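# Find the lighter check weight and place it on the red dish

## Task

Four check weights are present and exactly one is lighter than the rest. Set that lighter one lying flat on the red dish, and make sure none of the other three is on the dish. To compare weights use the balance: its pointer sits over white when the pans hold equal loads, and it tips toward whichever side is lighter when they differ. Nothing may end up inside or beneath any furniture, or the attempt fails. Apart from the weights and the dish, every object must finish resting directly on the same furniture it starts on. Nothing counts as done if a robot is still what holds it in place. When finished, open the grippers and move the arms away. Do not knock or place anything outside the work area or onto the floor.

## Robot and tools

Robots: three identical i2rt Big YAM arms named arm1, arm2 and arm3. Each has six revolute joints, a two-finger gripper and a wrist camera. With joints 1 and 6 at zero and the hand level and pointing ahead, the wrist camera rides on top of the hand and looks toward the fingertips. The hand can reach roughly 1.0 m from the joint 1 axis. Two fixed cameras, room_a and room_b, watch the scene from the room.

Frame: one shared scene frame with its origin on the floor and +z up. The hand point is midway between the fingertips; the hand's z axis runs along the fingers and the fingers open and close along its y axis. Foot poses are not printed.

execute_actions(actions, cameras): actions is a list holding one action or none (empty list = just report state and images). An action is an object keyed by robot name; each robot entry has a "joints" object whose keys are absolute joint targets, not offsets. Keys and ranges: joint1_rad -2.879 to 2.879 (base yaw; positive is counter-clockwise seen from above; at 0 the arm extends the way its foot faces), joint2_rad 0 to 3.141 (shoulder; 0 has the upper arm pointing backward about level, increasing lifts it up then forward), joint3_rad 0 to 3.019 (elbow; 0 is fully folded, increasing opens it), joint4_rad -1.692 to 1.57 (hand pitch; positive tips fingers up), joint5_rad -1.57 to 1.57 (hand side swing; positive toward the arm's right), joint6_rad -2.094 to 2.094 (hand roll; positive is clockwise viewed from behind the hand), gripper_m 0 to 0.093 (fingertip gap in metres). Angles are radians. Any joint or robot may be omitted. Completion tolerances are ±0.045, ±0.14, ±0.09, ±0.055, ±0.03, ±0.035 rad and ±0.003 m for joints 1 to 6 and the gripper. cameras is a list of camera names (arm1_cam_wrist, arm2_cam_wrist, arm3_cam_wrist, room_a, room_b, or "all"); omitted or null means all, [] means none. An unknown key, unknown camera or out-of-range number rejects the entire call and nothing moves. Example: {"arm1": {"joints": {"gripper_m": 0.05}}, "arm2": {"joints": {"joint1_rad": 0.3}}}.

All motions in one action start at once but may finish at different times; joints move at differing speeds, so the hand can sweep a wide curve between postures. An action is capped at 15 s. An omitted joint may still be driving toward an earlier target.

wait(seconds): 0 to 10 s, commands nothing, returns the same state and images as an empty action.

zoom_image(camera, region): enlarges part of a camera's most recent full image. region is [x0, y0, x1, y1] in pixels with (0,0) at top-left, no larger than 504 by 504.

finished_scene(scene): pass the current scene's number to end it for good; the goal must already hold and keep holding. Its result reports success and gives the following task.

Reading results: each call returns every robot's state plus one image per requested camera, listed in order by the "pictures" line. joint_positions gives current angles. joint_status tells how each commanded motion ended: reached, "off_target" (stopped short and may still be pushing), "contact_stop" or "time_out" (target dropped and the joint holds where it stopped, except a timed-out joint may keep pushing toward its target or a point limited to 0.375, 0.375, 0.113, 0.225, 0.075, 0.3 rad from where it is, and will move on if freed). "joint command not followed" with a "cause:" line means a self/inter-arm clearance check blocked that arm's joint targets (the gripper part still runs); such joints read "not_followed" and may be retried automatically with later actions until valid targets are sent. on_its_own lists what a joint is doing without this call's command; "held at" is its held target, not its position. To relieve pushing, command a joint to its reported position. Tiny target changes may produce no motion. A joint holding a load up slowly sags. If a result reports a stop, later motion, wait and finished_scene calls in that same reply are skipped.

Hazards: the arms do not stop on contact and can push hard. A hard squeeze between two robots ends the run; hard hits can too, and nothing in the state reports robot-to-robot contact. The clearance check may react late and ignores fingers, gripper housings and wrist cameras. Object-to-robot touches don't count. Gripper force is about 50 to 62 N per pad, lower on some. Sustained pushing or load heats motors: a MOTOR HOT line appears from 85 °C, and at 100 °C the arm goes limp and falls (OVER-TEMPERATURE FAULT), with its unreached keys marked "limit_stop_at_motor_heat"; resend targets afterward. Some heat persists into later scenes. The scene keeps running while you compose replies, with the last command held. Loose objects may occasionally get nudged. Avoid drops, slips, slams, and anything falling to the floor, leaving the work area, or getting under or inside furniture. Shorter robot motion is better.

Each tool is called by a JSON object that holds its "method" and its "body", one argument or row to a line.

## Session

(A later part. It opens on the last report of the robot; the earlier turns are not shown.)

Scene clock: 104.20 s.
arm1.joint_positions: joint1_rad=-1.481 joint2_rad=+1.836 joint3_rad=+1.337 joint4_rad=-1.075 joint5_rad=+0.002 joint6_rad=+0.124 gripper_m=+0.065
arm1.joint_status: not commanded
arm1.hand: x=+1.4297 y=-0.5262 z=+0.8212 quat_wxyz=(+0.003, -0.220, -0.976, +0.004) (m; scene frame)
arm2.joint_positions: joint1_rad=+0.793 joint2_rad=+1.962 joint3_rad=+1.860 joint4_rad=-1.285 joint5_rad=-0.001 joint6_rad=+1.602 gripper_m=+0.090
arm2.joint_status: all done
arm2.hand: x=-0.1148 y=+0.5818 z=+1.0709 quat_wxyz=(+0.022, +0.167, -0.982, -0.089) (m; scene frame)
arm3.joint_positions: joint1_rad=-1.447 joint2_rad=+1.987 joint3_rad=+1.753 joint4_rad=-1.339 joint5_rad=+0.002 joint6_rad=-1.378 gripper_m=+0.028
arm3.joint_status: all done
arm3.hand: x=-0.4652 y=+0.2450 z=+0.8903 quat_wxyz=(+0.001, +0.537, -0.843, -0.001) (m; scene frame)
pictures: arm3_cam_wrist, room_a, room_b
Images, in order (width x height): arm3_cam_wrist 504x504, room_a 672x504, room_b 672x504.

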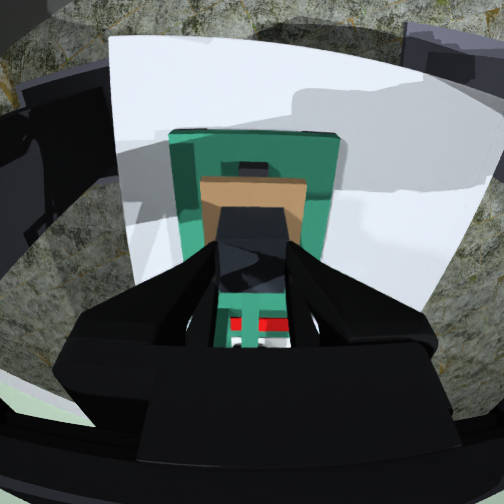

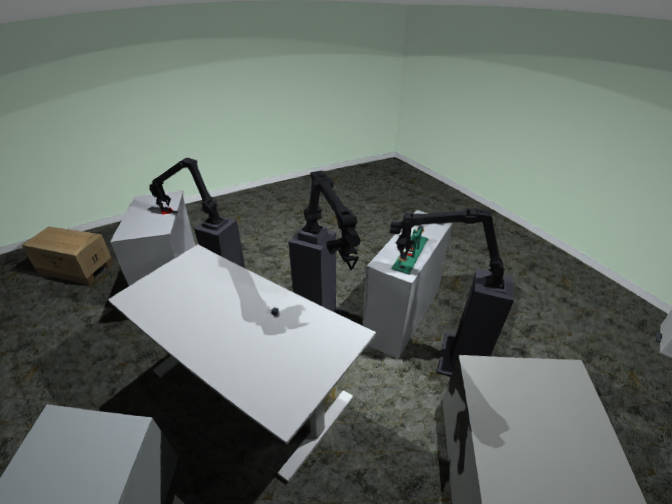

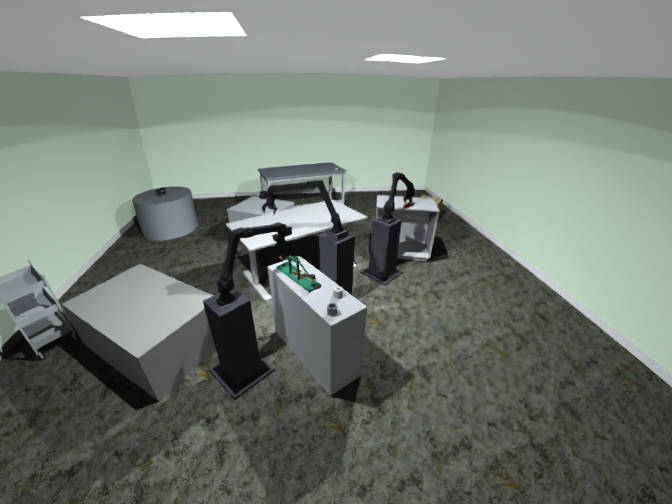

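Centered and level. Release.

{"method": "execute_actions", "body": {
  "actions": [
    {"arm3":{"joints":{"gripper_m":0.09}}}
  ],
  "cameras": ["arm3_cam_wrist","room_b"]
}}

{"method": "wait", "body": {
  "seconds": 2
}}

Scene clock: 105.10 s.
arm1.joint_positions: joint1_rad=-1.481 joint2_rad=+1.836 joint3_rad=+1.337 joint4_rad=-1.075 joint5_rad=+0.002 joint6_rad=+0.124 gripper_m=+0.065
arm1.joint_status: not commanded
arm1.hand: x=+1.4297 y=-0.5262 z=+0.8212 quat_wxyz=(+0.003, -0.220, -0.976, +0.004) (m; scene frame)
arm2.joint_positions: joint1_rad=+0.793 joint2_rad=+1.962 joint3_rad=+1.860 joint4_rad=-1.285 joint5_rad=-0.001 joint6_rad=+1.602 gripper_m=+0.090
arm2.joint_status: not commanded
arm2.hand: x=-0.1148 y=+0.5818 z=+1.0709 quat_wxyz=(+0.022, +0.167, -0.982, -0.089) (m; scene frame)
arm3.joint_positions: joint1_rad=-1.447 joint2_rad=+1.987 joint3_rad=+1.753 joint4_rad=-1.337 joint5_rad=+0.002 joint6_rad=-1.378 gripper_m=+0.090
arm3.joint_status: all done
arm3.hand: x=-0.4646 y=+0.2448 z=+0.8903 quat_wxyz=(+0.000, +0.537, -0.843, +0.000) (m; scene frame)
pictures: arm3_cam_wrist, room_b
Images, in order (width x height): arm3_cam_wrist 504x504, room_b 672x504.

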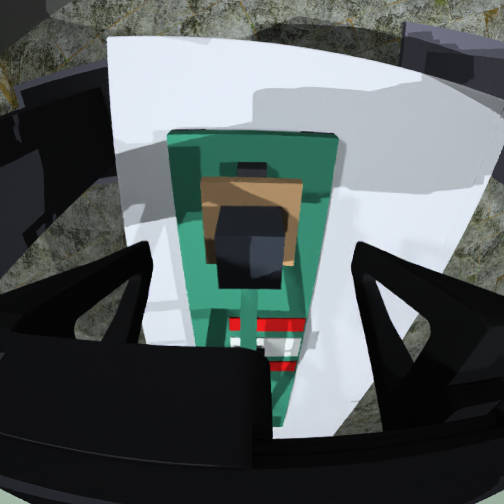

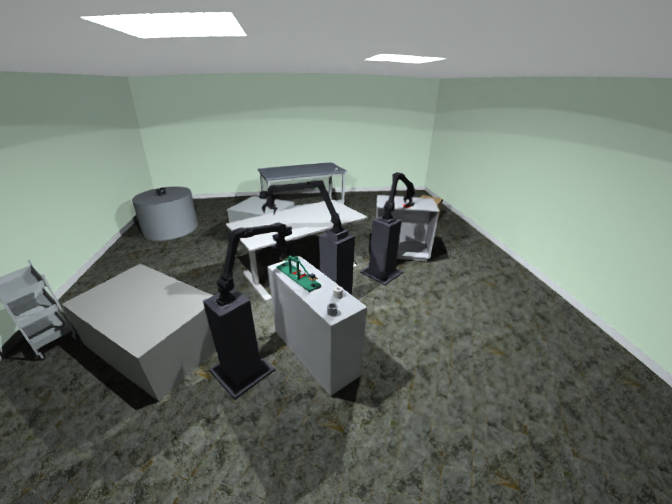

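Scene clock: 107.10 s.
arm1.joint_positions: joint1_rad=-1.481 joint2_rad=+1.836 joint3_rad=+1.337 joint4_rad=-1.075 joint5_rad=+0.002 joint6_rad=+0.124 gripper_m=+0.065
arm1.joint_status: not commanded
arm1.hand: x=+1.4297 y=-0.5262 z=+0.8212 quat_wxyz=(+0.003, -0.220, -0.976, +0.004) (m; scene frame)
arm2.joint_positions: joint1_rad=+0.793 joint2_rad=+1.962 joint3_rad=+1.860 joint4_rad=-1.285 joint5_rad=-0.001 joint6_rad=+1.602 gripper_m=+0.090
arm2.joint_status: not commanded
arm2.hand: x=-0.1148 y=+0.5818 z=+1.0709 quat_wxyz=(+0.022, +0.167, -0.982, -0.089) (m; scene frame)
arm3.joint_positions: joint1_rad=-1.447 joint2_rad=+1.987 joint3_rad=+1.753 joint4_rad=-1.337 joint5_rad=+0.002 joint6_rad=-1.378 gripper_m=+0.090
arm3.joint_status: all done
arm3.hand: x=-0.4646 y=+0.2448 z=+0.8903 quat_wxyz=(+0.000, +0.537, -0.843, +0.000) (m; scene frame)
wait: 2.00 s; at rest by 0.27 s
pictures: arm1_cam_wrist, arm2_cam_wrist, arm3_cam_wrist, room_a, room_b
Images, in order (width x height): arm1_cam_wrist 504x504, arm2_cam_wrist 504x504, arm3_cam_wrist 504x504, room_a 672x504, room_b 672x504.

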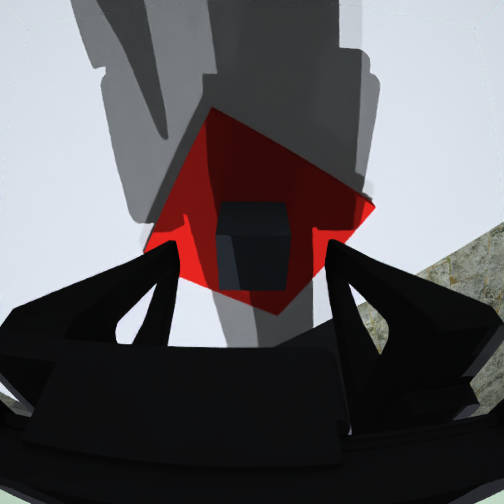

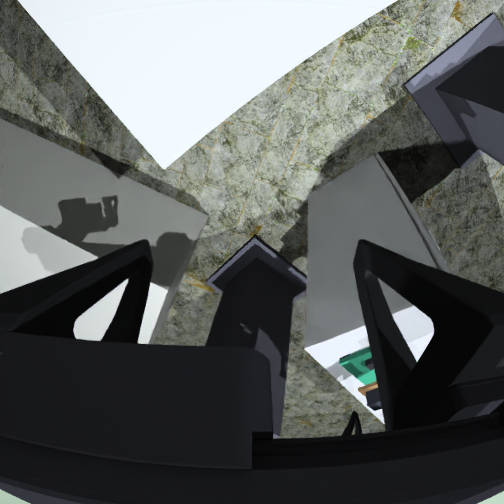

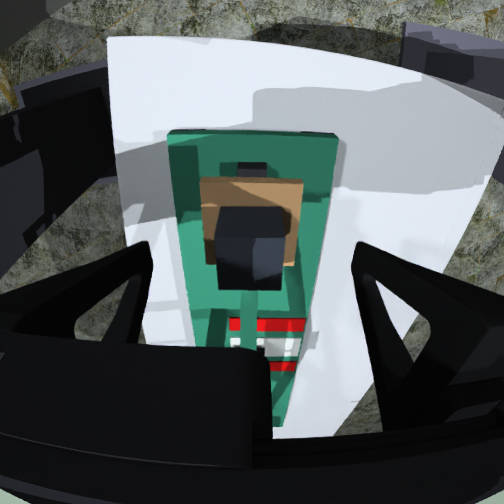

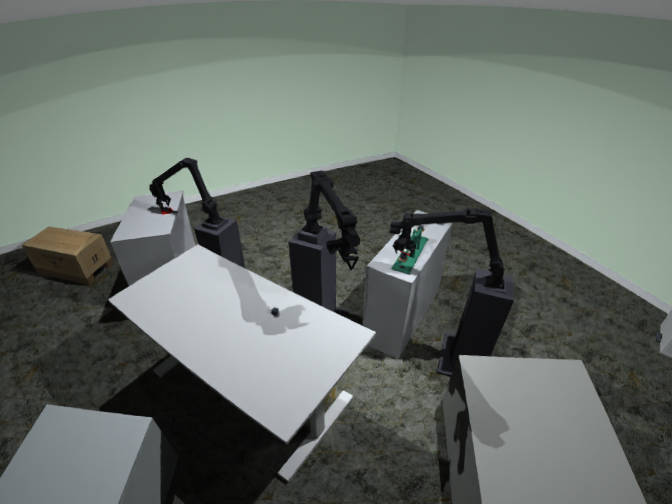

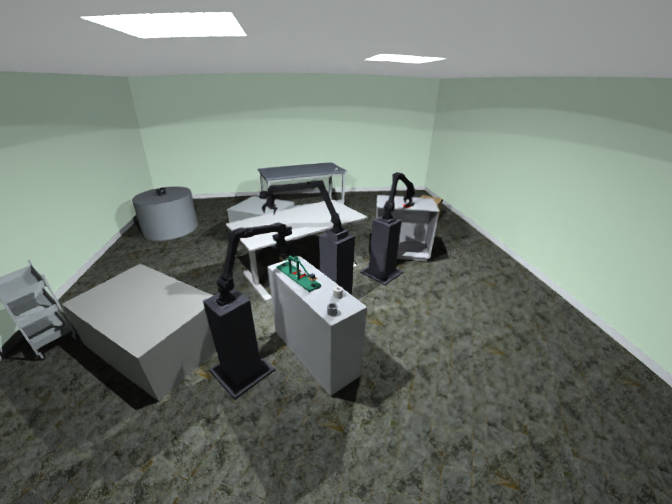

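{"method": "execute_actions", "body": {
  "actions": [
    {"arm1":{"joints":{"joint2_rad":1.4}},"arm3":{"joints":{"joint2_rad":1.55}}}
  ]
}}

Scene clock: 109.10 s.
arm1.joint_positions: joint1_rad=-1.481 joint2_rad=+1.396 joint3_rad=+1.331 joint4_rad=-1.075 joint5_rad=+0.002 joint6_rad=+0.124 gripper_m=+0.065
arm1.joint_status: all done
arm1.hand: x=+1.4169 y=-0.5204 z=+1.0382 quat_wxyz=(-0.211, -0.214, -0.953, +0.025) (m; scene frame)
arm2.joint_positions: joint1_rad=+0.793 joint2_rad=+1.962 joint3_rad=+1.860 joint4_rad=-1.285 joint5_rad=-0.001 joint6_rad=+1.602 gripper_m=+0.090
arm2.joint_status: not commanded
arm2.hand: x=-0.1148 y=+0.5818 z=+1.0709 quat_wxyz=(+0.022, +0.167, -0.982, -0.089) (m; scene frame)
arm3.joint_positions: joint1_rad=-1.447 joint2_rad=+1.553 joint3_rad=+1.753 joint4_rad=-1.334 joint5_rad=+0.002 joint6_rad=-1.378 gripper_m=+0.090
arm3.joint_status: all done
arm3.hand: x=-0.5107 y=+0.2559 z=+1.1388 quat_wxyz=(-0.149, +0.524, -0.823, +0.157) (m; scene frame)
pictures: arm1_cam_wrist, arm2_cam_wrist, arm3_cam_wrist, room_a, room_b
Images, in order (width x height): arm1_cam_wrist 504x504, arm2_cam_wrist 504x504, arm3_cam_wrist 504x504, room_a 672x504, room_b 672x504.

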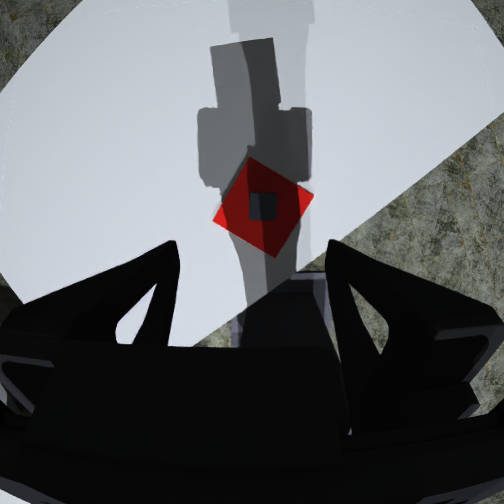

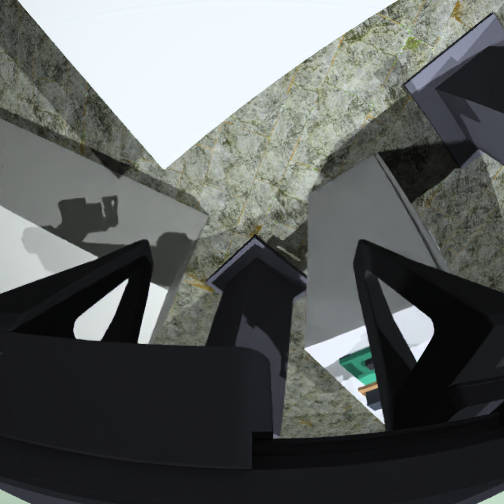

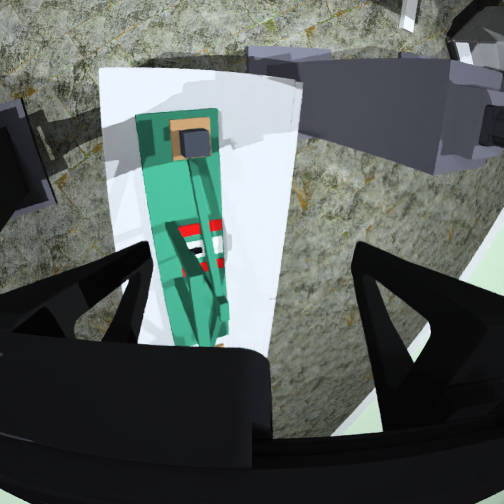

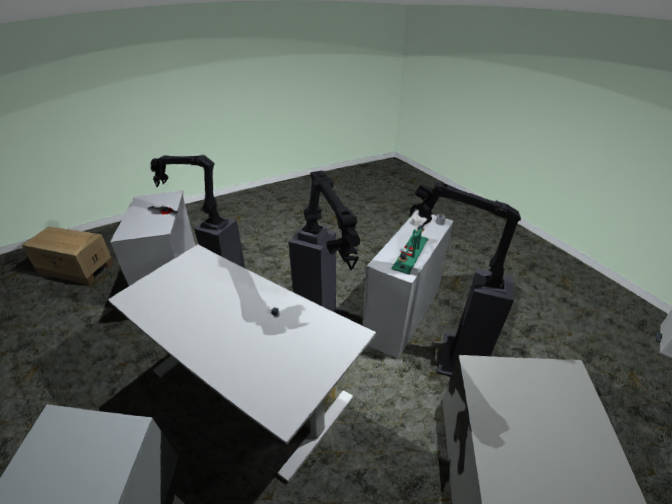

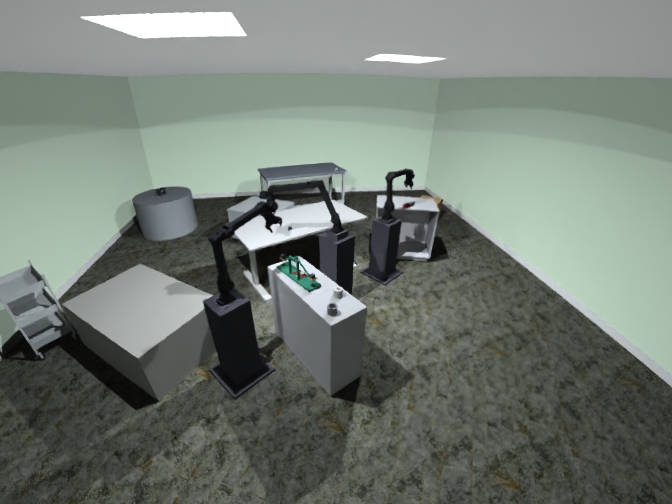

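The balance stayed level for C vs R, and the pointer is on white for L vs R. That leaves D as the light weight, and it sits centred on the dish with all arms clear.

{"method": "finished_scene", "body": {
  "scene": 2
}}

The scene is finished: the task was done.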